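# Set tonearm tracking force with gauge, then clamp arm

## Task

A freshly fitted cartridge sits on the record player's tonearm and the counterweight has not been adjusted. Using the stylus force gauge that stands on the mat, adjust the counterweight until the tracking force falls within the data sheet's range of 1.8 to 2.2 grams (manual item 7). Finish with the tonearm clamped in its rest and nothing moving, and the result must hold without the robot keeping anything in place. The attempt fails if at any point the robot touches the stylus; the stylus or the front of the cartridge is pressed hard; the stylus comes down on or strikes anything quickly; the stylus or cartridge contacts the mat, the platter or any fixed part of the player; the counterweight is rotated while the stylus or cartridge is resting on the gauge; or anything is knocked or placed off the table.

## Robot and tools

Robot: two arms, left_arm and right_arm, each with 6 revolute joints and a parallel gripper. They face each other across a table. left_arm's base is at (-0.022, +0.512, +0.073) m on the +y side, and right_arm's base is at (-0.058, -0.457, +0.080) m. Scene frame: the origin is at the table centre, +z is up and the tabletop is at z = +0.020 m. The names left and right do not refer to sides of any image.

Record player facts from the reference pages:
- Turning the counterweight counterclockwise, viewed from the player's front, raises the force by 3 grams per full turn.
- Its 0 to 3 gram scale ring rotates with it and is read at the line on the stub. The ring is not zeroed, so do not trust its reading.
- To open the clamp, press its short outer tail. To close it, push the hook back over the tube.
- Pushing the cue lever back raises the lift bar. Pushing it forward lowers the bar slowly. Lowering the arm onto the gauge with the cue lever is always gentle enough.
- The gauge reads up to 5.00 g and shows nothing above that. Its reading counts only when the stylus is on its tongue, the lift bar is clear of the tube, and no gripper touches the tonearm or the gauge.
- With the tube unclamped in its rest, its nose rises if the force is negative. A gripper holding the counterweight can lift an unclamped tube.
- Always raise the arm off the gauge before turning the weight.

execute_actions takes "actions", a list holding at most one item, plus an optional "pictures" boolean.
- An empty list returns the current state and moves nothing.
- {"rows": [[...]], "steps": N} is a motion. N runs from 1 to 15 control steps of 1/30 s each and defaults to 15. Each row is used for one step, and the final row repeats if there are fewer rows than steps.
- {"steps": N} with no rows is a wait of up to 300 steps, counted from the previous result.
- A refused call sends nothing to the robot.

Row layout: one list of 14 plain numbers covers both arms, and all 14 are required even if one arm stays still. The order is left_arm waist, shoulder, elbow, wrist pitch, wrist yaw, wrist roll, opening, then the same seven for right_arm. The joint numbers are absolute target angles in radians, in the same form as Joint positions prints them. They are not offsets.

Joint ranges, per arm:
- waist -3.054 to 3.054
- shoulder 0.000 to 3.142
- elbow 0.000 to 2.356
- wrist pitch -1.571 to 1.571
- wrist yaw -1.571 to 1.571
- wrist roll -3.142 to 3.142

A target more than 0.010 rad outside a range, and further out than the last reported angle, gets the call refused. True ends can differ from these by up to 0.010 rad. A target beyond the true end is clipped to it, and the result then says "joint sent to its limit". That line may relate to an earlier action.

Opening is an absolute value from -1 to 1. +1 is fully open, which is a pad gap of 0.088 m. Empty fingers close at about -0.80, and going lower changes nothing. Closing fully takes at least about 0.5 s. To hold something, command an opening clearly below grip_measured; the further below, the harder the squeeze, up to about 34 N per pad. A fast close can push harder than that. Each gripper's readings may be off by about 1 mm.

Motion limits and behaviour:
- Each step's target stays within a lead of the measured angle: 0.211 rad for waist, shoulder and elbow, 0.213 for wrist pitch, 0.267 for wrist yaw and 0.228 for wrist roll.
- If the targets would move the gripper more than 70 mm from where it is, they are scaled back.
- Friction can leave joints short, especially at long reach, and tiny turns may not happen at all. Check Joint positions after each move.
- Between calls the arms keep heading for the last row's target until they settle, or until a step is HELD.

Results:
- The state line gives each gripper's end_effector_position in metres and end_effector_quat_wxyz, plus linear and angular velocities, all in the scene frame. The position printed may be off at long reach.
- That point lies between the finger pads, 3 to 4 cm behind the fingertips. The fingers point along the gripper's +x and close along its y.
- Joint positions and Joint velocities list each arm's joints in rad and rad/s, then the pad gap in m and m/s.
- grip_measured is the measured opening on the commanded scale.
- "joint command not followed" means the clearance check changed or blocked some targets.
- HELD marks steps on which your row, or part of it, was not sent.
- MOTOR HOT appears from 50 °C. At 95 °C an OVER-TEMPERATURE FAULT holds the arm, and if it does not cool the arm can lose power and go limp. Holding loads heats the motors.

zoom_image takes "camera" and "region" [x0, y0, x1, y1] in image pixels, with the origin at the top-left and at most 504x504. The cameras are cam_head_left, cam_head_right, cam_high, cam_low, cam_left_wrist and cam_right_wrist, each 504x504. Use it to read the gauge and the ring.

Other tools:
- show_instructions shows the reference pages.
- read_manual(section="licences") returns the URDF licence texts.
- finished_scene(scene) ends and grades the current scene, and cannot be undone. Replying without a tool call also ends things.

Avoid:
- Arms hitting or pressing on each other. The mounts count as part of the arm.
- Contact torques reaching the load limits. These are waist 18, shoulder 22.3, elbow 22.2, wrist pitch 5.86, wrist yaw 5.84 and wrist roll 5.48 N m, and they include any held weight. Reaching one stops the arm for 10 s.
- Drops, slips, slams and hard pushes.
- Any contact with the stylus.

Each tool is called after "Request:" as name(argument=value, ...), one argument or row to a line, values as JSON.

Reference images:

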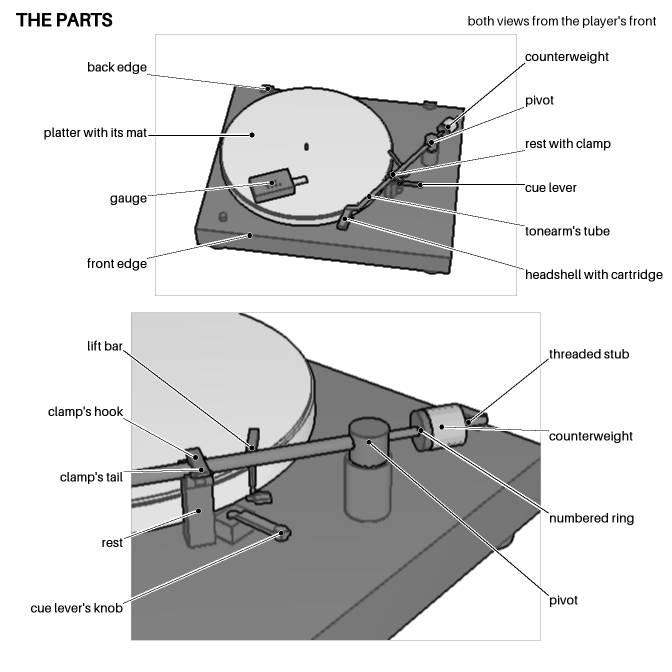

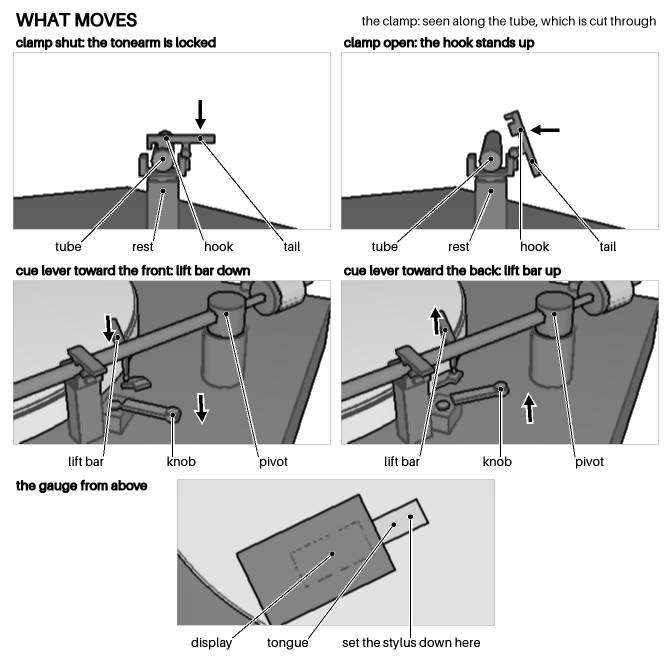

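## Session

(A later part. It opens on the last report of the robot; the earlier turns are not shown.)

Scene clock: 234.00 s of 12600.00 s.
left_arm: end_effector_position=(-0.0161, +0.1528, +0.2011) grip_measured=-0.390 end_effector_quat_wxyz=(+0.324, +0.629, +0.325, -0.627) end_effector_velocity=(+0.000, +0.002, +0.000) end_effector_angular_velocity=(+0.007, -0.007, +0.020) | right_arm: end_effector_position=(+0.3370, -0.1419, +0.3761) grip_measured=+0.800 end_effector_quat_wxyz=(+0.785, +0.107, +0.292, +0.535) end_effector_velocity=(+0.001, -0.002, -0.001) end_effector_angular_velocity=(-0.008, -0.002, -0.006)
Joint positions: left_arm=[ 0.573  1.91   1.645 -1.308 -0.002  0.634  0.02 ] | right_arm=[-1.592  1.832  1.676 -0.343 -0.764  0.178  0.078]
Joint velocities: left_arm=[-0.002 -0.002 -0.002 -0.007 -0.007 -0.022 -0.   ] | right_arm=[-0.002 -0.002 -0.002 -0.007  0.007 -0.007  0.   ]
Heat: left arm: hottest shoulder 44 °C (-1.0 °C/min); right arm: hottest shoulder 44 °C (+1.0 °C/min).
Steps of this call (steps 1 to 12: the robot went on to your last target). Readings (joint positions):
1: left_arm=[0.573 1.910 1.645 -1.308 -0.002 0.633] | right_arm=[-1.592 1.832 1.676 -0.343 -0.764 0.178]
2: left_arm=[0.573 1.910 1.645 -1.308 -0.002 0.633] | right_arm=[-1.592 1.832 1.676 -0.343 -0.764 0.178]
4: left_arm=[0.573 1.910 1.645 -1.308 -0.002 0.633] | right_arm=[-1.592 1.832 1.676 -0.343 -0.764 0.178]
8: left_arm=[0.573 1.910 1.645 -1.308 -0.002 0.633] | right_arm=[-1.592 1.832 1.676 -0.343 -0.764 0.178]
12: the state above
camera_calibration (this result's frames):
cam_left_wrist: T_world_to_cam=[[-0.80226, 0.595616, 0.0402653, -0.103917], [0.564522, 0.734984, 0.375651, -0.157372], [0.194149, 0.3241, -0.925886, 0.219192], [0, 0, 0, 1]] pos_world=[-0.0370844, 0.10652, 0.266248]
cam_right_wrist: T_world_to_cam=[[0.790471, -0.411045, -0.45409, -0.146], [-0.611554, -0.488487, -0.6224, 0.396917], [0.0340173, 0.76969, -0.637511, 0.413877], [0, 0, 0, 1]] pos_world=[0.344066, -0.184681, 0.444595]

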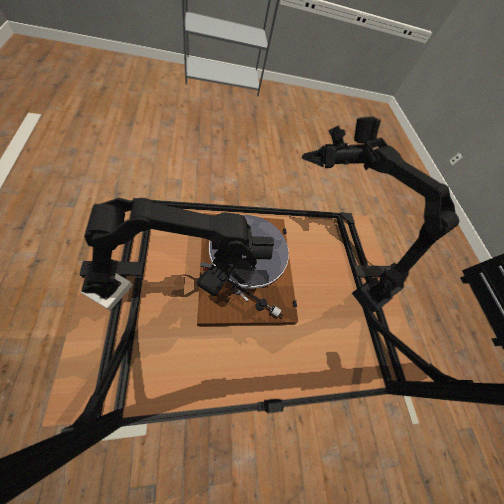

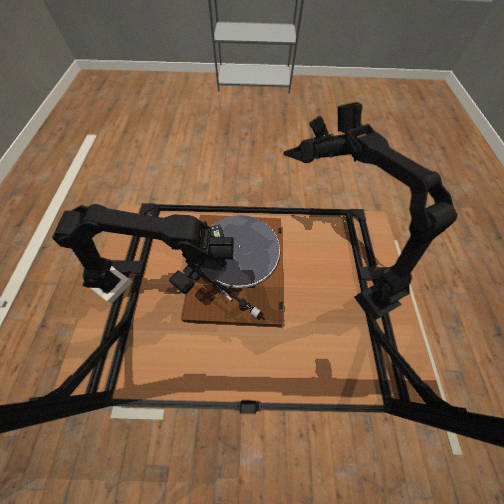

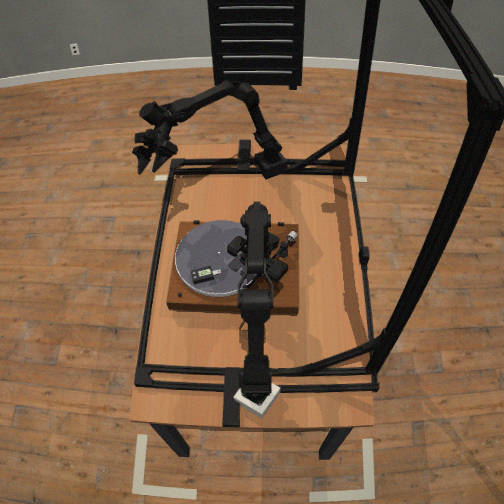

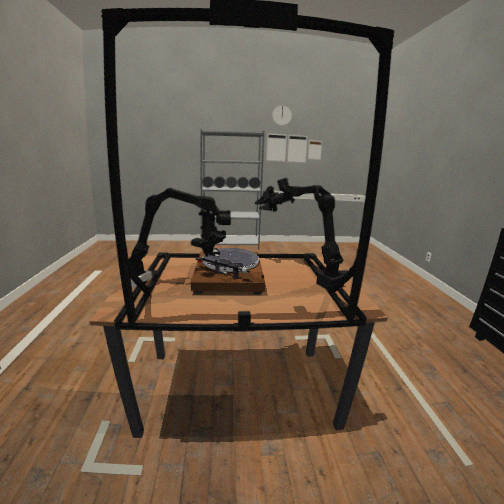

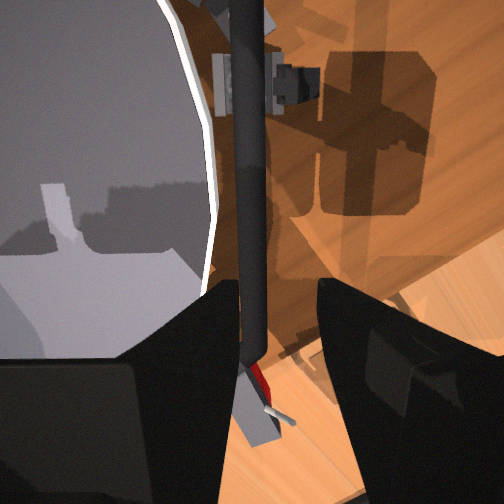

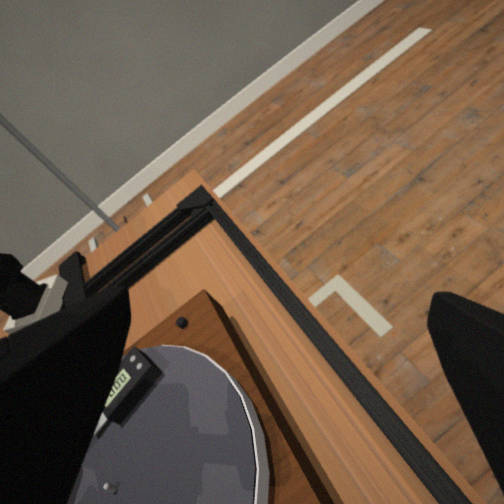

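Request:
execute_actions(
  actions=[
    {"rows":[[0.587,1.922,1.66,-1.31,0,0.645,-0.3,-1.592,1.831,1.677,-0.343,-0.764,0.178,0.8],[0.587,1.922,1.66,-1.31,0,0.645,-0.3,-1.592,1.831,1.677,-0.343,-0.764,0.178,0.8],[0.587,1.922,1.66,-1.31,0,0.645,-0.3,-1.592,1.831,1.677,-0.343,-0.764,0.178,0.8],[0.587,1.922,1.66,-1.31,0,0.645,-0.3,-1.592,1.831,1.677,-0.343,-0.764,0.178,0.8],[0.587,1.925,1.635,-1.285,0,0.645,-0.3,-1.592,1.831,1.677,-0.343,-0.764,0.178,0.8],[0.587,1.928,1.61,-1.26,0,0.645,-0.3,-1.592,1.831,1.677,-0.343,-0.764,0.178,0.8],[0.587,1.931,1.585,-1.235,0,0.645,-0.3,-1.592,1.831,1.677,-0.343,-0.764,0.178,0.8],[0.587,1.934,1.56,-1.21,0,0.645,-0.3,-1.592,1.831,1.677,-0.343,-0.764,0.178,0.8],[0.587,1.938,1.537,-1.18,0,0.645,-0.3,-1.592,1.831,1.677,-0.343,-0.764,0.178,0.8]],"steps":15},
  ],
  pictures=false,
)

Request:
execute_actions(
  actions=[
    {"steps":12},
  ],
)

Scene clock: 242.13 s of 12600.00 s.
left_arm: end_effector_position=(-0.0124, +0.1502, +0.1671) grip_measured=-0.301 end_effector_quat_wxyz=(+0.323, +0.629, +0.329, -0.626) end_effector_velocity=(+0.000, +0.001, -0.018) end_effector_angular_velocity=(+0.003, -0.007, -0.010) | right_arm: end_effector_position=(+0.3370, -0.1419, +0.3761) grip_measured=+0.800 end_effector_quat_wxyz=(+0.785, +0.107, +0.293, +0.535) end_effector_velocity=(-0.002, -0.001, -0.003) end_effector_angular_velocity=(-0.004, +0.006, +0.007)
Joint positions: left_arm=[ 0.584  1.937  1.546 -1.189 -0.001  0.64   0.024] | right_arm=[-1.592  1.832  1.676 -0.343 -0.764  0.178  0.078]
Joint velocities: left_arm=[-0.002  0.007 -0.061  0.066 -0.007  0.007  0.   ] | right_arm=[-0.002 -0.002 -0.007 -0.007 -0.007 -0.007 -0.   ]
Heat: left arm: hottest shoulder 45 °C (+1.0 °C/min); right arm: hottest shoulder 44 °C (+1.0 °C/min).
Steps of this call (steps 1 to 15: the robot went on to your last target; steps 16 to 90: nothing new was sent; then 4.63 s passed at rest; steps 91 to 105: all 15 steps of this action). Readings (joint positions):
91: left_arm=[0.574 1.910 1.645 -1.308 -0.001 0.635] | right_arm=[-1.592 1.832 1.676 -0.343 -0.764 0.178]
92: left_arm=[0.575 1.911 1.646 -1.308 -0.001 0.637] | right_arm=[-1.592 1.832 1.676 -0.343 -0.764 0.178]
94: left_arm=[0.580 1.911 1.647 -1.308 -0.001 0.639] | right_arm=[-1.592 1.832 1.676 -0.343 -0.764 0.178]
98: left_arm=[0.584 1.912 1.619 -1.254 -0.001 0.640] | right_arm=[-1.592 1.832 1.676 -0.343 -0.764 0.178]
105: the state above

Scene clock: 242.53 s of 12600.00 s.
left_arm: end_effector_position=(-0.0124, +0.1490, +0.1666) grip_measured=-0.300 end_effector_quat_wxyz=(+0.325, +0.628, +0.327, -0.627) end_effector_velocity=(+0.000, +0.004, -0.003) end_effector_angular_velocity=(+0.017, -0.007, +0.005) | right_arm: end_effector_position=(+0.3370, -0.1419, +0.3761) grip_measured=+0.800 end_effector_quat_wxyz=(+0.785, +0.107, +0.293, +0.535) end_effector_velocity=(-0.001, -0.001, -0.001) end_effector_angular_velocity=(+0.005, +0.028, -0.004)
Joint positions: left_arm=[ 0.584  1.938  1.545 -1.182 -0.001  0.64   0.024] | right_arm=[-1.592  1.832  1.676 -0.343 -0.764  0.178  0.078]
Joint velocities: left_arm=[-0.002  0.002 -0.007 -0.007 -0.007 -0.007 -0.   ] | right_arm=[-0.002 -0.002 -0.002 -0.007 -0.007  0.022 -0.   ]
Heat: left arm: hottest shoulder 45 °C (+1.0 °C/min); right arm: hottest shoulder 44 °C (+1.0 °C/min).
Steps of this call (steps 1 to 12: the robot went on to your last target). Readings (joint positions):
1: left_arm=[0.584 1.938 1.545 -1.187 -0.001 0.640] | right_arm=[-1.592 1.832 1.676 -0.343 -0.764 0.178]
2: left_arm=[0.584 1.938 1.545 -1.185 -0.001 0.640] | right_arm=[-1.592 1.832 1.676 -0.343 -0.764 0.178]
4: left_arm=[0.584 1.938 1.545 -1.183 -0.001 0.640] | right_arm=[-1.592 1.832 1.676 -0.343 -0.764 0.178]
8: left_arm=[0.584 1.938 1.545 -1.183 -0.001 0.640] | right_arm=[-1.592 1.832 1.676 -0.343 -0.764 0.178]
12: the state above
camera_calibration (this result's frames):
cam_left_wrist: T_world_to_cam=[[-0.804706, 0.59221, 0.0416588, -0.0969929], [0.561875, 0.737068, 0.375535, -0.144061], [0.19169, 0.325602, -0.925871, 0.187463], [0, 0, 0, 1]] pos_world=[-0.0330415, 0.102584, 0.231707]
cam_right_wrist: T_world_to_cam=[[0.79026, -0.411105, -0.454403, -0.14582], [-0.611833, -0.488345, -0.622237, 0.39697], [0.0338991, 0.769748, -0.637447, 0.413901], [0, 0, 0, 1]] pos_world=[0.344084, -0.184689, 0.444589]

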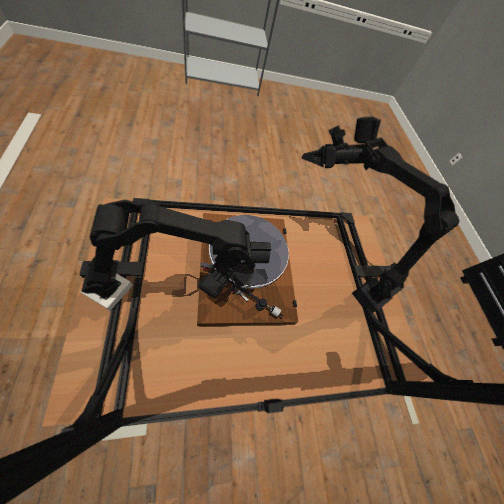

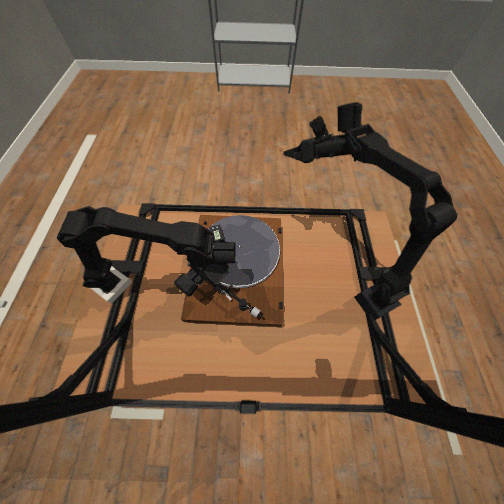

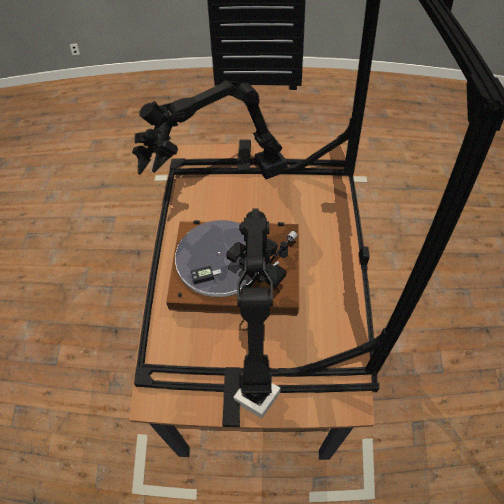

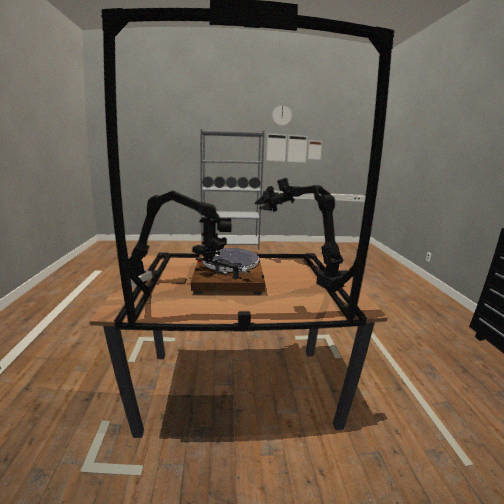

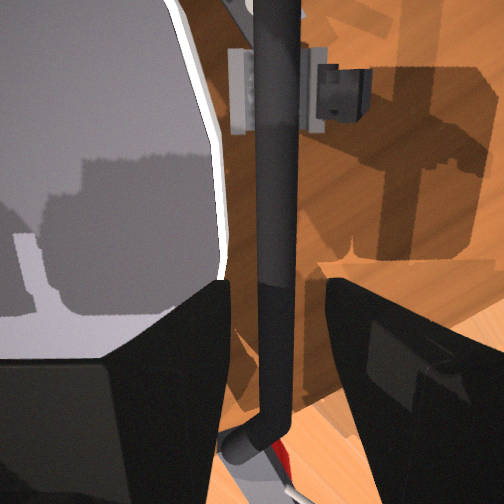

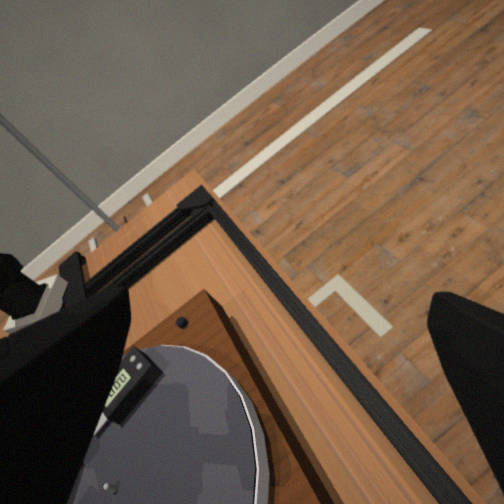

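Request:
execute_actions(
  actions=[
    {"rows":[[0.587,1.938,1.545,-1.18,0,0.645,-0.53,-1.592,1.831,1.677,-0.343,-0.764,0.178,0.8],[0.587,1.938,1.55,-1.18,0,0.645,-0.53,-1.592,1.831,1.677,-0.343,-0.764,0.178,0.8],[0.587,1.938,1.553,-1.18,0,0.645,-0.53,-1.592,1.831,1.677,-0.343,-0.764,0.178,0.8],[0.591,1.943,1.560,-1.182,0,0.664,-0.53,-1.592,1.831,1.677,-0.343,-0.764,0.178,0.8],[0.594,1.948,1.567,-1.184,0,0.682,-0.53,-1.592,1.831,1.677,-0.343,-0.764,0.178,0.8],[0.598,1.953,1.574,-1.186,0,0.701,-0.53,-1.592,1.831,1.677,-0.343,-0.764,0.178,0.8],[0.601,1.958,1.581,-1.188,0,0.72,-0.53,-1.592,1.831,1.677,-0.343,-0.764,0.178,0.8],[0.605,1.963,1.588,-1.19,0,0.738,-0.53,-1.592,1.831,1.677,-0.343,-0.764,0.178,0.8],[0.608,1.968,1.595,-1.192,0,0.757,-0.53,-1.592,1.831,1.677,-0.343,-0.764,0.178,0.8],[0.612,1.973,1.602,-1.194,0,0.776,-0.53,-1.592,1.831,1.677,-0.343,-0.764,0.178,0.8],[0.615,1.978,1.609,-1.196,0,0.795,-0.53,-1.592,1.831,1.677,-0.343,-0.764,0.178,0.8],[0.619,1.983,1.616,-1.198,0,0.813,-0.53,-1.592,1.831,1.677,-0.343,-0.764,0.178,0.8],[0.622,1.988,1.623,-1.2,0,0.832,-0.53,-1.592,1.831,1.677,-0.343,-0.764,0.178,0.8],[0.626,1.993,1.631,-1.202,0,0.851,-0.53,-1.592,1.831,1.677,-0.343,-0.764,0.178,0.8],[0.629,1.998,1.639,-1.204,0,0.87,-0.53,-1.592,1.831,1.677,-0.343,-0.764,0.178,0.8]],"steps":15},
  ],
  pictures=false,
)

Request:
execute_actions(
  actions=[
    {"steps":15},
  ],
)

Request:
zoom_image(
  camera="cam_low",
  region=[190, 235, 260, 285],
)

Scene clock: 253.03 s of 12600.00 s.
left_arm: end_effector_position=(-0.0082, +0.1433, +0.1684) grip_measured=-0.524 end_effector_quat_wxyz=(+0.266, +0.648, +0.283, -0.655) end_effector_velocity=(-0.000, -0.007, -0.002) end_effector_angular_velocity=(+0.110, +0.097, -0.516) | right_arm: end_effector_position=(+0.3370, -0.1419, +0.3761) grip_measured=+0.800 end_effector_quat_wxyz=(+0.785, +0.107, +0.293, +0.535) end_effector_velocity=(+0.001, -0.004, +0.001) end_effector_angular_velocity=(-0.006, -0.006, -0.011)
Joint positions: left_arm=[ 0.603  1.973  1.601 -1.219  0.018  0.82   0.013] | right_arm=[-1.592  1.832  1.676 -0.343 -0.764  0.178  0.078]
Joint velocities: left_arm=[ 0.032  0.134  0.178 -0.168  0.081  0.549  0.001] | right_arm=[-0.007 -0.007 -0.002 -0.007  0.007 -0.007 -0.   ]
Heat: left arm: hottest shoulder 46 °C (+3.0 °C/min); right arm: hottest shoulder 45 °C (+2.0 °C/min).
Steps of this call (steps 1 to 15: the robot went on to your last target; steps 16 to 90: nothing new was sent; then 7.00 s passed at rest; steps 91 to 105: all 15 steps of this action). Readings (joint positions):
91: left_arm=[0.584 1.938 1.545 -1.182 -0.001 0.641] | right_arm=[-1.592 1.832 1.676 -0.343 -0.764 0.178]
92: left_arm=[0.584 1.938 1.545 -1.182 -0.001 0.641] | right_arm=[-1.592 1.832 1.676 -0.343 -0.764 0.178]
94: left_arm=[0.584 1.938 1.545 -1.182 -0.001 0.645] | right_arm=[-1.592 1.832 1.676 -0.343 -0.764 0.178]
98: left_arm=[0.592 1.944 1.560 -1.185 -0.001 0.696] | right_arm=[-1.592 1.832 1.676 -0.343 -0.764 0.178]
105: the state above

Scene clock: 253.53 s of 12600.00 s.
left_arm: end_effector_position=(-0.0084, +0.1429, +0.1679) grip_measured=-0.523 end_effector_quat_wxyz=(+0.248, +0.653, +0.273, -0.662) end_effector_velocity=(+0.001, -0.001, +0.000) end_effector_angular_velocity=(-0.006, -0.023, +0.014) | right_arm: end_effector_position=(+0.3370, -0.1419, +0.3761) grip_measured=+0.800 end_effector_quat_wxyz=(+0.785, +0.107, +0.293, +0.535) end_effector_velocity=(+0.001, -0.000, -0.001) end_effector_angular_velocity=(+0.002, -0.007, +0.007)
Joint positions: left_arm=[ 0.604  1.983  1.613 -1.231  0.023  0.864  0.013] | right_arm=[-1.592  1.832  1.676 -0.343 -0.764  0.178  0.078]
Joint velocities: left_arm=[-0.007 -0.002 -0.002  0.007 -0.022 -0.022 -0.   ] | right_arm=[-0.002  0.002 -0.002  0.007 -0.007 -0.007 -0.   ]
Heat: left arm: hottest shoulder 46 °C (+3.0 °C/min); right arm: hottest shoulder 45 °C (+2.0 °C/min).
Steps of this call (steps 1 to 15: the robot went on to your last target). Readings (joint positions):
1: left_arm=[0.603 1.976 1.606 -1.223 0.021 0.834] | right_arm=[-1.592 1.832 1.676 -0.343 -0.764 0.178]
2: left_arm=[0.604 1.978 1.608 -1.226 0.022 0.843] | right_arm=[-1.592 1.832 1.676 -0.343 -0.764 0.178]
4: left_arm=[0.604 1.981 1.611 -1.228 0.023 0.854] | right_arm=[-1.592 1.832 1.676 -0.343 -0.764 0.178]
8: left_arm=[0.604 1.982 1.613 -1.230 0.023 0.861] | right_arm=[-1.592 1.832 1.676 -0.343 -0.764 0.178]
15: the state above
camera_calibration (this result's frames):
cam_left_wrist: T_world_to_cam=[[-0.667273, 0.740733, 0.0778531, -0.116368], [0.708759, 0.599366, 0.372051, -0.120772], [0.228928, 0.303438, -0.924942, 0.193225], [0, 0, 0, 1]] pos_world=[-0.0362857, 0.0999522, 0.232715]
cam_right_wrist: T_world_to_cam=[[0.79026, -0.411105, -0.454403, -0.14582], [-0.611833, -0.488345, -0.622237, 0.39697], [0.0338991, 0.769748, -0.637447, 0.413901], [0, 0, 0, 1]] pos_world=[0.344084, -0.184689, 0.444589]

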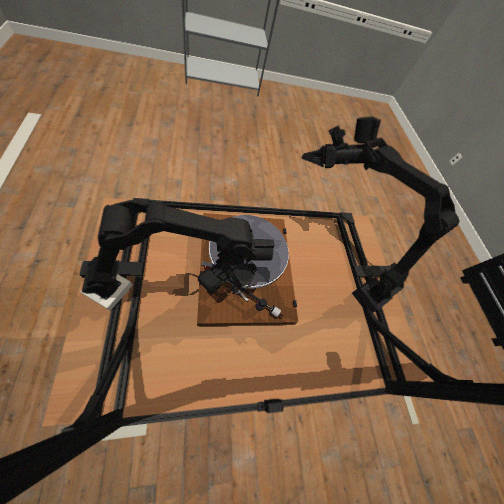

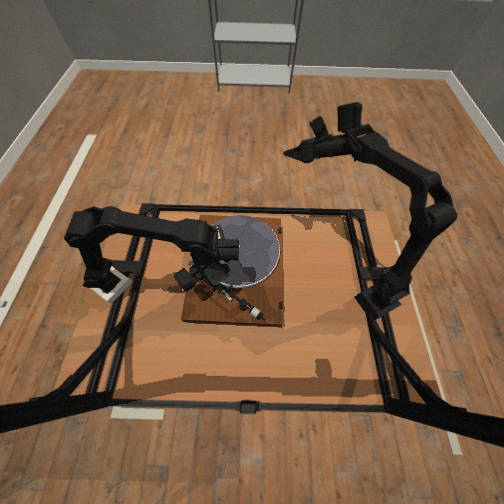

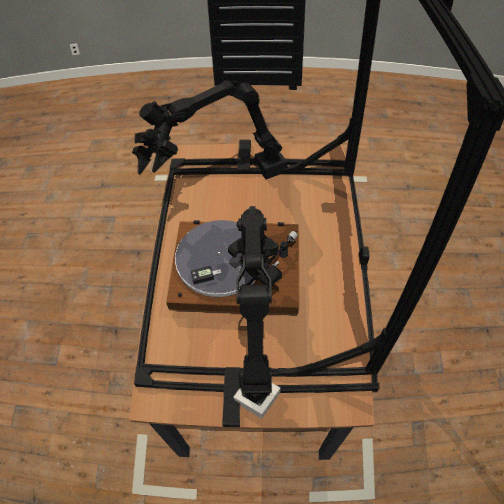

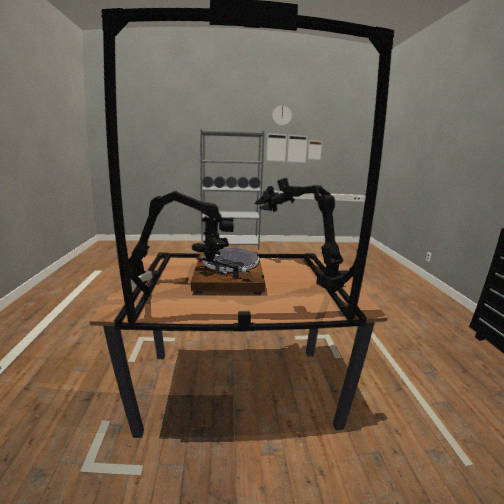

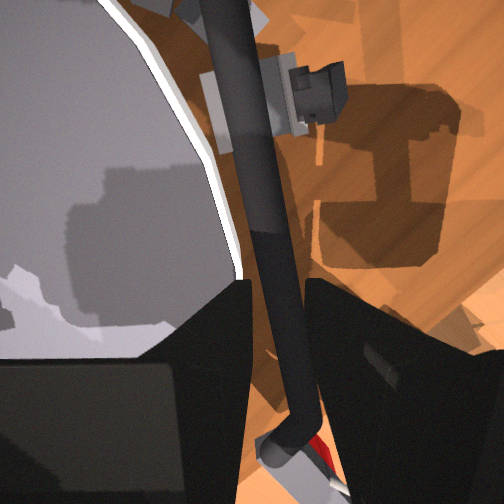

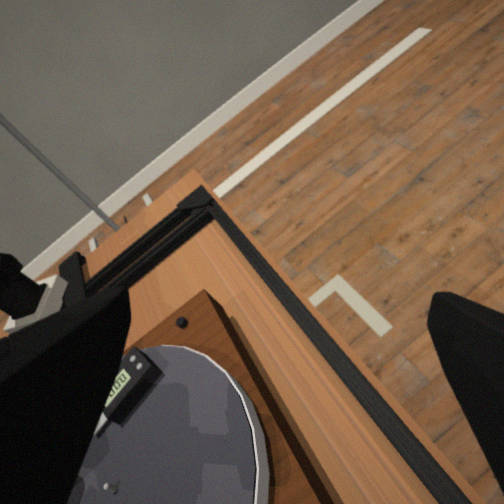

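Region (190, 235, 260, 285) of cam_low's 504x504 image, scaled by 7.200, with more detail than that image has; it fills the top 360 rows of this view, and the rest is white.

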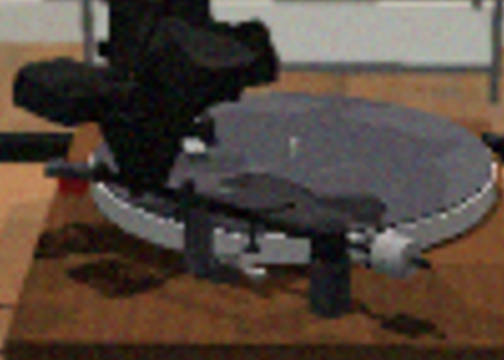

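Request:
execute_actions(
  actions=[
    {"rows":[[0.60,1.97,1.59,-1.2,0,0.80,-0.5,-1.592,1.831,1.677,-0.343,-0.764,0.178,0.8],[0.59,1.955,1.57,-1.19,0,0.74,-0.5,-1.592,1.831,1.677,-0.343,-0.764,0.178,0.8],[0.585,1.945,1.55,-1.185,0,0.68,-0.5,-1.592,1.831,1.677,-0.343,-0.764,0.178,0.8],[0.582,1.936,1.537,-1.18,0,0.64,-0.5,-1.592,1.831,1.677,-0.343,-0.764,0.178,0.8]],"steps":15},
  ],
  pictures=false,
)

Request:
execute_actions(
  actions=[
    {"rows":[[0.582,1.936,1.537,-1.18,0,0.64,-0.55,-1.592,1.831,1.677,-0.343,-0.764,0.178,0.8],[0.582,1.936,1.537,-1.18,0,0.64,-0.58,-1.592,1.831,1.677,-0.343,-0.764,0.178,0.8],[0.582,1.936,1.537,-1.18,0,0.64,-0.61,-1.592,1.831,1.677,-0.343,-0.764,0.178,0.8],[0.582,1.936,1.537,-1.18,0,0.64,-0.64,-1.592,1.831,1.677,-0.343,-0.764,0.178,0.8],[0.582,1.936,1.537,-1.18,0,0.64,-0.67,-1.592,1.831,1.677,-0.343,-0.764,0.178,0.8]],"steps":15},
  ],
)

Scene clock: 260.77 s of 12600.00 s.
left_arm: end_effector_position=(-0.0122, +0.1485, +0.1635) grip_measured=-0.500 end_effector_quat_wxyz=(+0.320, +0.629, +0.329, -0.627) end_effector_velocity=(-0.000, -0.001, +0.004) end_effector_angular_velocity=(-0.017, +0.007, +0.025) | right_arm: end_effector_position=(+0.3370, -0.1419, +0.3761) grip_measured=+0.800 end_effector_quat_wxyz=(+0.785, +0.107, +0.292, +0.535) end_effector_velocity=(-0.001, -0.001, -0.001) end_effector_angular_velocity=(-0.002, +0.002, +0.007)
Joint positions: left_arm=[ 0.585  1.949  1.548 -1.182  0.002  0.646  0.014] | right_arm=[-1.592  1.832  1.676 -0.343 -0.764  0.178  0.078]
Joint velocities: left_arm=[ 0.002 -0.012 -0.002  0.007  0.007 -0.022 -0.   ] | right_arm=[-0.002 -0.002 -0.002 -0.007 -0.007 -0.007 -0.   ]
Heat: left arm: hottest shoulder 46 °C (+3.0 °C/min); right arm: hottest shoulder 45 °C (+2.0 °C/min).
Steps of this call (steps 1 to 15: the robot went on to your last target; steps 16 to 90: nothing new was sent; then 3.73 s passed at rest; steps 91 to 105: all 15 steps of this action). Readings (joint positions):
91: left_arm=[0.603 1.983 1.611 -1.229 0.022 0.853] | right_arm=[-1.592 1.832 1.676 -0.343 -0.764 0.178]
92: left_arm=[0.601 1.978 1.604 -1.222 0.015 0.825] | right_arm=[-1.592 1.832 1.676 -0.343 -0.764 0.178]
94: left_arm=[0.594 1.964 1.580 -1.195 0.004 0.745] | right_arm=[-1.592 1.832 1.676 -0.343 -0.764 0.178]
98: left_arm=[0.587 1.953 1.554 -1.186 0.002 0.668] | right_arm=[-1.592 1.832 1.676 -0.343 -0.764 0.178]
105: the state above

Scene clock: 261.27 s of 12600.00 s.
left_arm: end_effector_position=(-0.0120, +0.1485, +0.1635) grip_measured=-0.623 end_effector_quat_wxyz=(+0.322, +0.629, +0.330, -0.626) end_effector_velocity=(+0.000, -0.002, -0.000) end_effector_angular_velocity=(-0.007, -0.008, +0.005) | right_arm: end_effector_position=(+0.3370, -0.1419, +0.3761) grip_measured=+0.800 end_effector_quat_wxyz=(+0.785, +0.107, +0.292, +0.535) end_effector_velocity=(-0.004, +0.000, -0.003) end_effector_angular_velocity=(-0.009, +0.015, +0.011)
Joint positions: left_arm=[ 0.585  1.948  1.547 -1.181  0.001  0.642  0.008] | right_arm=[-1.592  1.832  1.676 -0.343 -0.764  0.178  0.078]
Joint velocities: left_arm=[-0.002  0.002  0.002  0.007 -0.007 -0.007 -0.   ] | right_arm=[ 0.002 -0.002 -0.002 -0.022 -0.007 -0.007 -0.   ]
Heat: left arm: hottest shoulder 46 °C (+3.0 °C/min); right arm: hottest shoulder 45 °C (+2.0 °C/min).
Steps of this call (steps 1 to 15: all 15 steps of this action). Readings (joint positions):
1: left_arm=[0.585 1.948 1.547 -1.182 0.002 0.646] | right_arm=[-1.592 1.832 1.676 -0.343 -0.764 0.178]
2: left_arm=[0.585 1.948 1.547 -1.182 0.002 0.646] | right_arm=[-1.592 1.832 1.676 -0.343 -0.764 0.178]
4: left_arm=[0.585 1.948 1.547 -1.182 0.002 0.645] | right_arm=[-1.592 1.832 1.676 -0.343 -0.764 0.178]
8: left_arm=[0.585 1.948 1.547 -1.182 0.001 0.643] | right_arm=[-1.592 1.832 1.676 -0.343 -0.764 0.178]
15: the state above
camera_calibration (this result's frames):
cam_left_wrist: T_world_to_cam=[[-0.804408, 0.592152, 0.0477958, -0.097321], [0.562814, 0.73385, 0.3804, -0.143077], [0.19018, 0.332897, -0.923586, 0.183229], [0, 0, 0, 1]] pos_world=[-0.0326065, 0.101629, 0.228306]
cam_right_wrist: T_world_to_cam=[[0.790471, -0.411045, -0.45409, -0.146], [-0.611554, -0.488487, -0.6224, 0.396917], [0.0340173, 0.76969, -0.637511, 0.413877], [0, 0, 0, 1]] pos_world=[0.344066, -0.184681, 0.444595]

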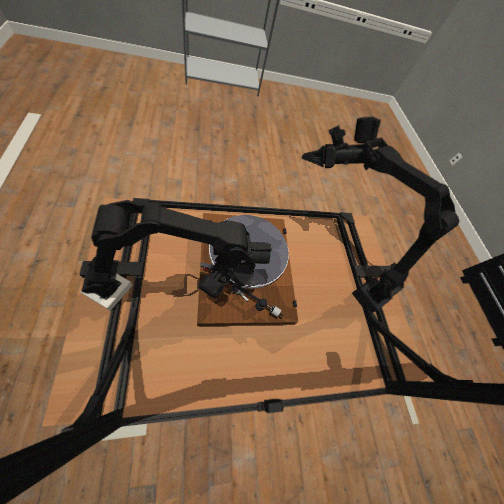

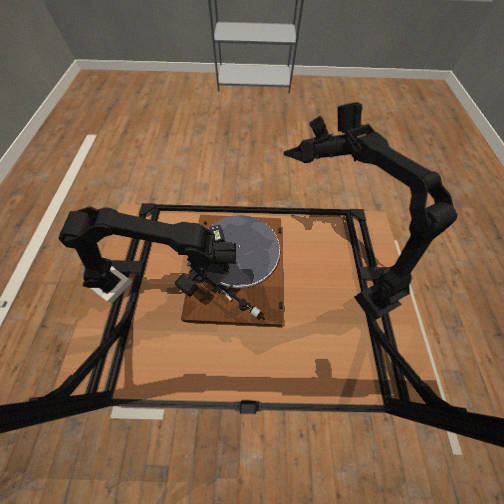

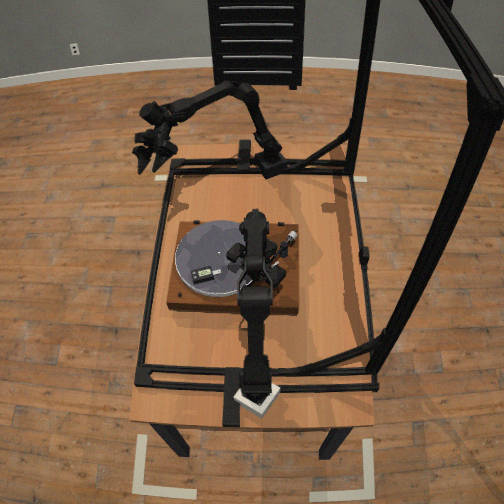

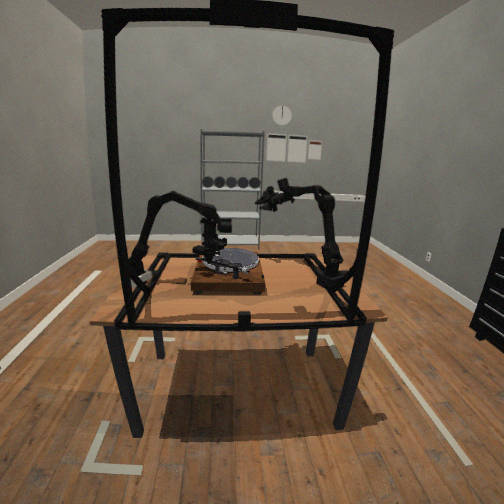

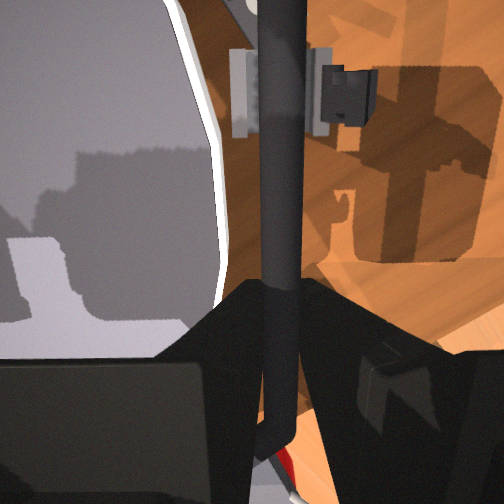

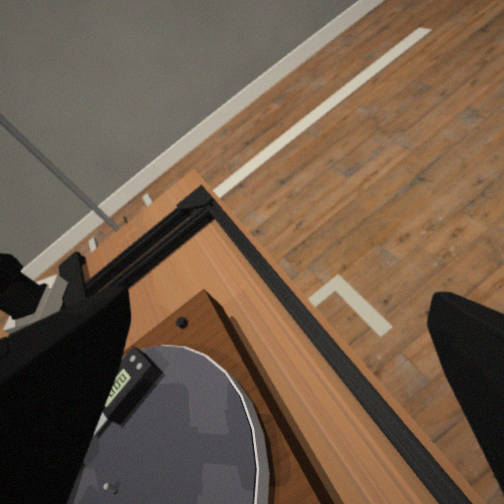

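Request:
execute_actions(
  actions=[
    {"rows":[[0.582,1.933,1.55,-1.185,0,0.64,-0.67,-1.592,1.831,1.677,-0.343,-0.764,0.178,0.8],[0.582,1.930,1.557,-1.19,0,0.64,-0.67,-1.592,1.831,1.677,-0.343,-0.764,0.178,0.8],[0.582,1.928,1.563,-1.195,0,0.64,-0.67,-1.592,1.831,1.677,-0.343,-0.764,0.178,0.8],[0.582,1.926,1.569,-1.199,0,0.64,-0.67,-1.592,1.831,1.677,-0.343,-0.764,0.178,0.8],[0.582,1.924,1.575,-1.203,0,0.64,-0.67,-1.592,1.831,1.677,-0.343,-0.764,0.178,0.8],[0.582,1.922,1.58,-1.207,0,0.64,-0.67,-1.592,1.831,1.677,-0.343,-0.764,0.178,0.8]],"steps":15},
  ],
)

Request:
zoom_image(
  camera="cam_low",
  region=[190, 235, 260, 285],
)

Scene clock: 266.90 s of 12600.00 s.
left_arm: end_effector_position=(-0.0124, +0.1486, +0.1688) grip_measured=-0.623 end_effector_quat_wxyz=(+0.322, +0.629, +0.330, -0.625) end_effector_velocity=(-0.002, +0.001, +0.005) end_effector_angular_velocity=(-0.007, -0.008, -0.000) | right_arm: end_effector_position=(+0.3370, -0.1419, +0.3761) grip_measured=+0.800 end_effector_quat_wxyz=(+0.785, +0.107, +0.292, +0.535) end_effector_velocity=(-0.003, -0.000, +0.000) end_effector_angular_velocity=(+0.004, +0.005, +0.019)
Joint positions: left_arm=[ 0.584  1.945  1.564 -1.202 -0.001  0.639  0.008] | right_arm=[-1.592  1.832  1.676 -0.343 -0.764  0.178  0.078]
Joint velocities: left_arm=[-0.007 -0.012  0.002 -0.007 -0.007 -0.007 -0.   ] | right_arm=[-0.002 -0.002 -0.002 -0.007 -0.022 -0.007 -0.   ]
Heat: left arm: hottest shoulder 47 °C (+5.0 °C/min); right arm: hottest shoulder 45 °C (+1.0 °C/min).
Steps of this call (steps 1 to 15: the robot went on to your last target; steps 16 to 90: nothing new was sent; then 2.13 s passed at rest; steps 91 to 105: all 15 steps of this action). Readings (joint positions):
91: left_arm=[0.585 1.948 1.546 -1.181 -0.000 0.641] | right_arm=[-1.592 1.832 1.676 -0.343 -0.764 0.178]
92: left_arm=[0.585 1.947 1.546 -1.181 -0.000 0.641] | right_arm=[-1.592 1.832 1.676 -0.343 -0.764 0.178]
94: left_arm=[0.585 1.946 1.548 -1.183 -0.000 0.641] | right_arm=[-1.592 1.832 1.676 -0.343 -0.764 0.178]
98: left_arm=[0.584 1.946 1.560 -1.197 -0.001 0.639] | right_arm=[-1.592 1.832 1.676 -0.343 -0.764 0.178]
105: the state above
camera_calibration (this result's frames):
cam_left_wrist: T_world_to_cam=[[-0.805357, 0.590897, 0.0473337, -0.0976576], [0.561263, 0.734397, 0.381636, -0.14522], [0.190746, 0.33392, -0.9231, 0.187958], [0, 0, 0, 1]] pos_world=[-0.0329947, 0.101592, 0.233548]
cam_right_wrist: T_world_to_cam=[[0.790471, -0.411045, -0.45409, -0.146], [-0.611554, -0.488487, -0.6224, 0.396917], [0.0340173, 0.76969, -0.637511, 0.413877], [0, 0, 0, 1]] pos_world=[0.344066, -0.184681, 0.444595]

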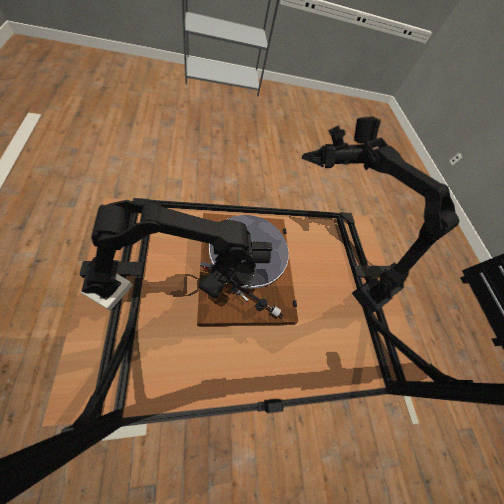

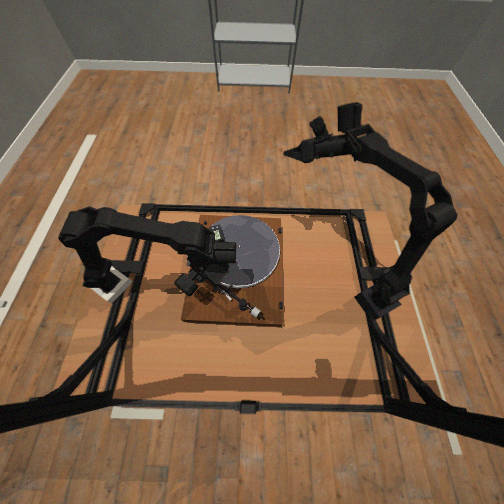

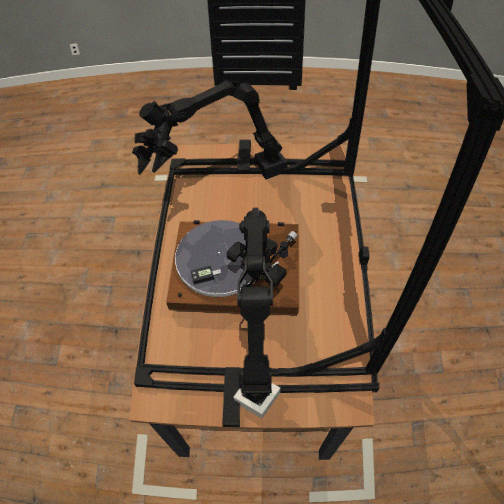

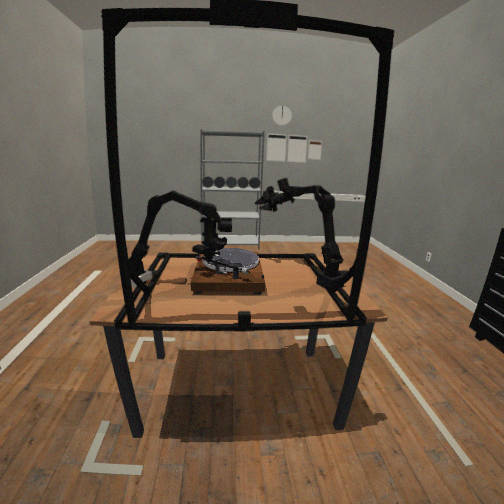

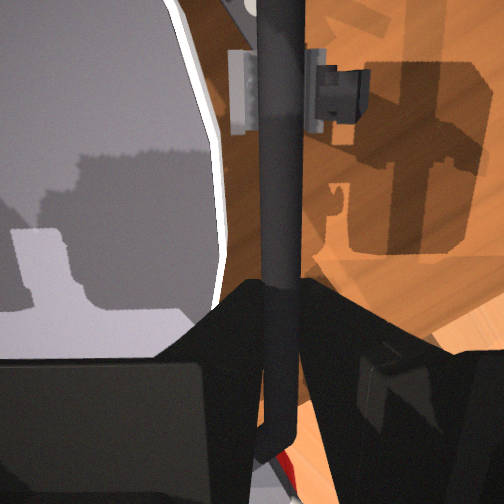

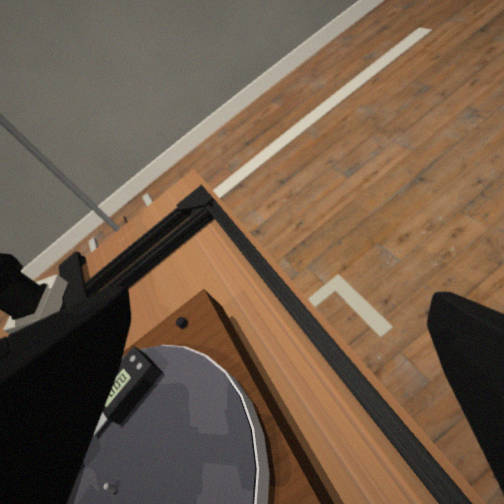

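Region (190, 235, 260, 285) of cam_low's 504x504 image, scaled by 7.200, with more detail than that image has; it fills the top 360 rows of this view, and the rest is white.

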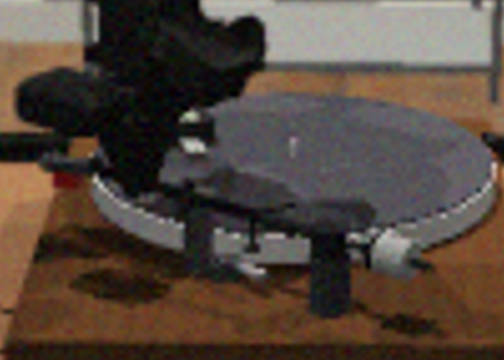

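Request:
execute_actions(
  actions=[
    {"rows":[[0.588,1.94,1.582,-1.206,0,0.65,-0.67,-1.592,1.831,1.677,-0.343,-0.764,0.178,0.8],[0.590,1.947,1.586,-1.207,0,0.66,-0.67,-1.592,1.831,1.677,-0.343,-0.764,0.178,0.8],[0.593,1.951,1.591,-1.208,0,0.671,-0.67,-1.592,1.831,1.677,-0.343,-0.764,0.178,0.8],[0.595,1.954,1.595,-1.209,0,0.682,-0.67,-1.592,1.831,1.677,-0.343,-0.764,0.178,0.8],[0.598,1.958,1.600,-1.210,0,0.693,-0.67,-1.592,1.831,1.677,-0.343,-0.764,0.178,0.8],[0.600,1.961,1.604,-1.211,0,0.704,-0.67,-1.592,1.831,1.677,-0.343,-0.764,0.178,0.8],[0.603,1.965,1.609,-1.212,0,0.715,-0.67,-1.592,1.831,1.677,-0.343,-0.764,0.178,0.8],[0.605,1.968,1.613,-1.213,0,0.726,-0.67,-1.592,1.831,1.677,-0.343,-0.764,0.178,0.8],[0.608,1.972,1.618,-1.214,0,0.737,-0.67,-1.592,1.831,1.677,-0.343,-0.764,0.178,0.8],[0.611,1.976,1.623,-1.215,0,0.748,-0.67,-1.592,1.831,1.677,-0.343,-0.764,0.178,0.8],[0.614,1.980,1.628,-1.217,0,0.758,-0.67,-1.592,1.831,1.677,-0.343,-0.764,0.178,0.8]],"steps":15},
  ],
  pictures=false,
)

Request:
execute_actions(
  actions=[
    {"steps":12},
  ],
)

Scene clock: 277.60 s of 12600.00 s.
left_arm: end_effector_position=(-0.0016, +0.1404, +0.1731) grip_measured=-0.624 end_effector_quat_wxyz=(+0.300, +0.641, +0.301, -0.639) end_effector_velocity=(+0.006, -0.005, -0.001) end_effector_angular_velocity=(+0.003, -0.007, -0.039) | right_arm: end_effector_position=(+0.3370, -0.1419, +0.3761) grip_measured=+0.800 end_effector_quat_wxyz=(+0.785, +0.107, +0.293, +0.535) end_effector_velocity=(-0.000, -0.002, +0.001) end_effector_angular_velocity=(-0.006, -0.006, -0.006)
Joint positions: left_arm=[ 0.611  1.968  1.613 -1.218 -0.003  0.748  0.008] | right_arm=[-1.592  1.832  1.676 -0.343 -0.764  0.178  0.078]
Joint velocities: left_arm=[ 0.012  0.022  0.027 -0.007 -0.007  0.051 -0.   ] | right_arm=[-0.002 -0.007 -0.002 -0.007  0.007 -0.007 -0.   ]
Heat: left arm: hottest shoulder 49 °C (+6.1 °C/min); right arm: hottest shoulder 45 °C (+1.0 °C/min).
Steps of this call (steps 1 to 15: the robot went on to your last target; steps 16 to 140: nothing new was sent; then 5.53 s passed at rest; steps 141 to 155: all 15 steps of this action). Readings (joint positions):
141: left_arm=[0.584 1.936 1.567 -1.206 -0.002 0.639] | right_arm=[-1.592 1.832 1.676 -0.343 -0.764 0.178]
142: left_arm=[0.585 1.936 1.569 -1.206 -0.002 0.641] | right_arm=[-1.592 1.832 1.676 -0.343 -0.764 0.178]
144: left_arm=[0.588 1.940 1.574 -1.207 -0.002 0.655] | right_arm=[-1.592 1.832 1.676 -0.343 -0.764 0.178]
148: left_arm=[0.598 1.951 1.589 -1.211 -0.002 0.696] | right_arm=[-1.592 1.832 1.676 -0.343 -0.764 0.178]
155: the state above

Scene clock: 278.00 s of 12600.00 s.
left_arm: end_effector_position=(-0.0008, +0.1400, +0.1731) grip_measured=-0.624 end_effector_quat_wxyz=(+0.299, +0.642, +0.300, -0.639) end_effector_velocity=(-0.002, +0.002, +0.000) end_effector_angular_velocity=(+0.007, +0.008, +0.020) | right_arm: end_effector_position=(+0.3370, -0.1419, +0.3761) grip_measured=+0.800 end_effector_quat_wxyz=(+0.785, +0.107, +0.293, +0.535) end_effector_velocity=(-0.001, -0.001, -0.001) end_effector_angular_velocity=(-0.002, +0.002, +0.007)
Joint positions: left_arm=[ 0.613  1.969  1.615 -1.218 -0.003  0.753  0.008] | right_arm=[-1.592  1.832  1.676 -0.343 -0.764  0.178  0.078]
Joint velocities: left_arm=[-0.002 -0.002 -0.002 -0.007  0.007 -0.022 -0.   ] | right_arm=[-0.002 -0.002 -0.002 -0.007 -0.007 -0.007 -0.   ]
Heat: left arm: hottest shoulder 49 °C (+6.1 °C/min); right arm: hottest shoulder 45 °C (+1.0 °C/min).
Steps of this call (steps 1 to 12: the robot went on to your last target). Readings (joint positions):
1: left_arm=[0.612 1.968 1.613 -1.218 -0.003 0.750] | right_arm=[-1.592 1.832 1.676 -0.343 -0.764 0.178]
2: left_arm=[0.612 1.969 1.614 -1.218 -0.003 0.751] | right_arm=[-1.592 1.832 1.676 -0.343 -0.764 0.178]
4: left_arm=[0.613 1.969 1.614 -1.218 -0.003 0.752] | right_arm=[-1.592 1.832 1.676 -0.343 -0.764 0.178]
8: left_arm=[0.613 1.969 1.615 -1.218 -0.003 0.753] | right_arm=[-1.592 1.832 1.676 -0.343 -0.764 0.178]
12: the state above
camera_calibration (this result's frames):
cam_left_wrist: T_world_to_cam=[[-0.752558, 0.657366, 0.0390699, -0.0912961], [0.620679, 0.688234, 0.375623, -0.139505], [0.220032, 0.306928, -0.925949, 0.196852], [0, 0, 0, 1]] pos_world=[-0.0254314, 0.0956079, 0.238243]
cam_right_wrist: T_world_to_cam=[[0.79026, -0.411105, -0.454403, -0.14582], [-0.611833, -0.488345, -0.622237, 0.39697], [0.0338991, 0.769748, -0.637447, 0.413901], [0, 0, 0, 1]] pos_world=[0.344084, -0.184689, 0.444589]

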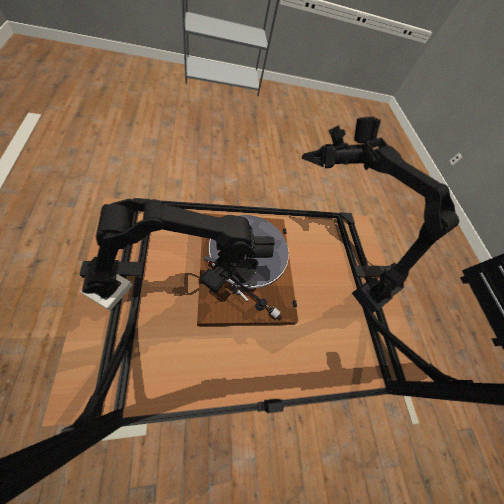

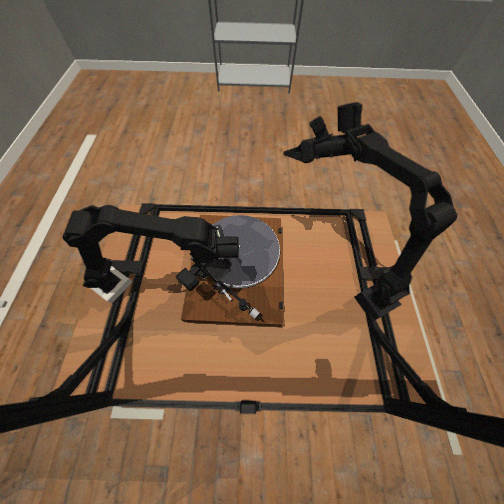

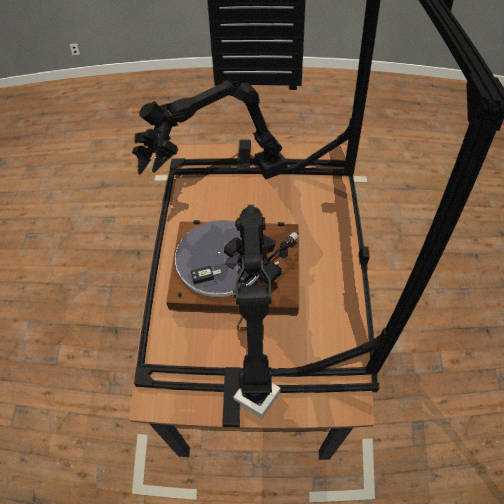

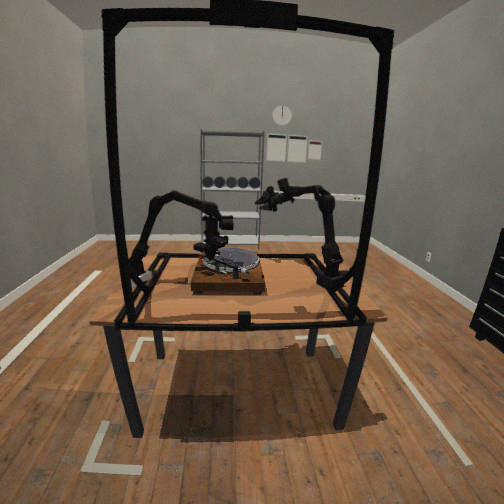

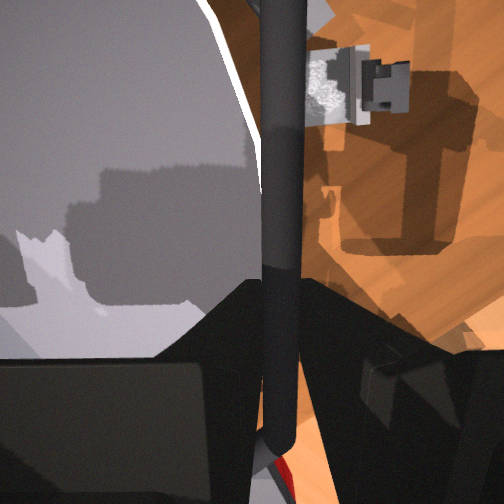

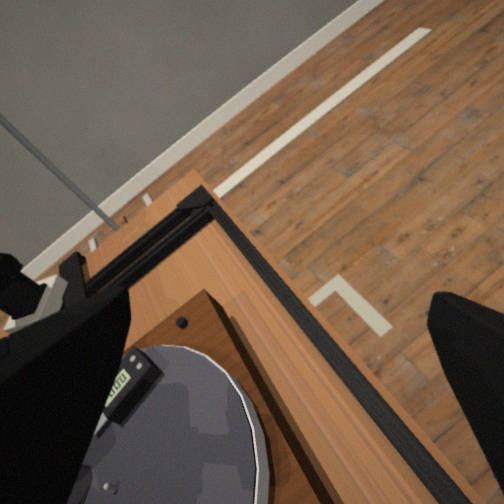

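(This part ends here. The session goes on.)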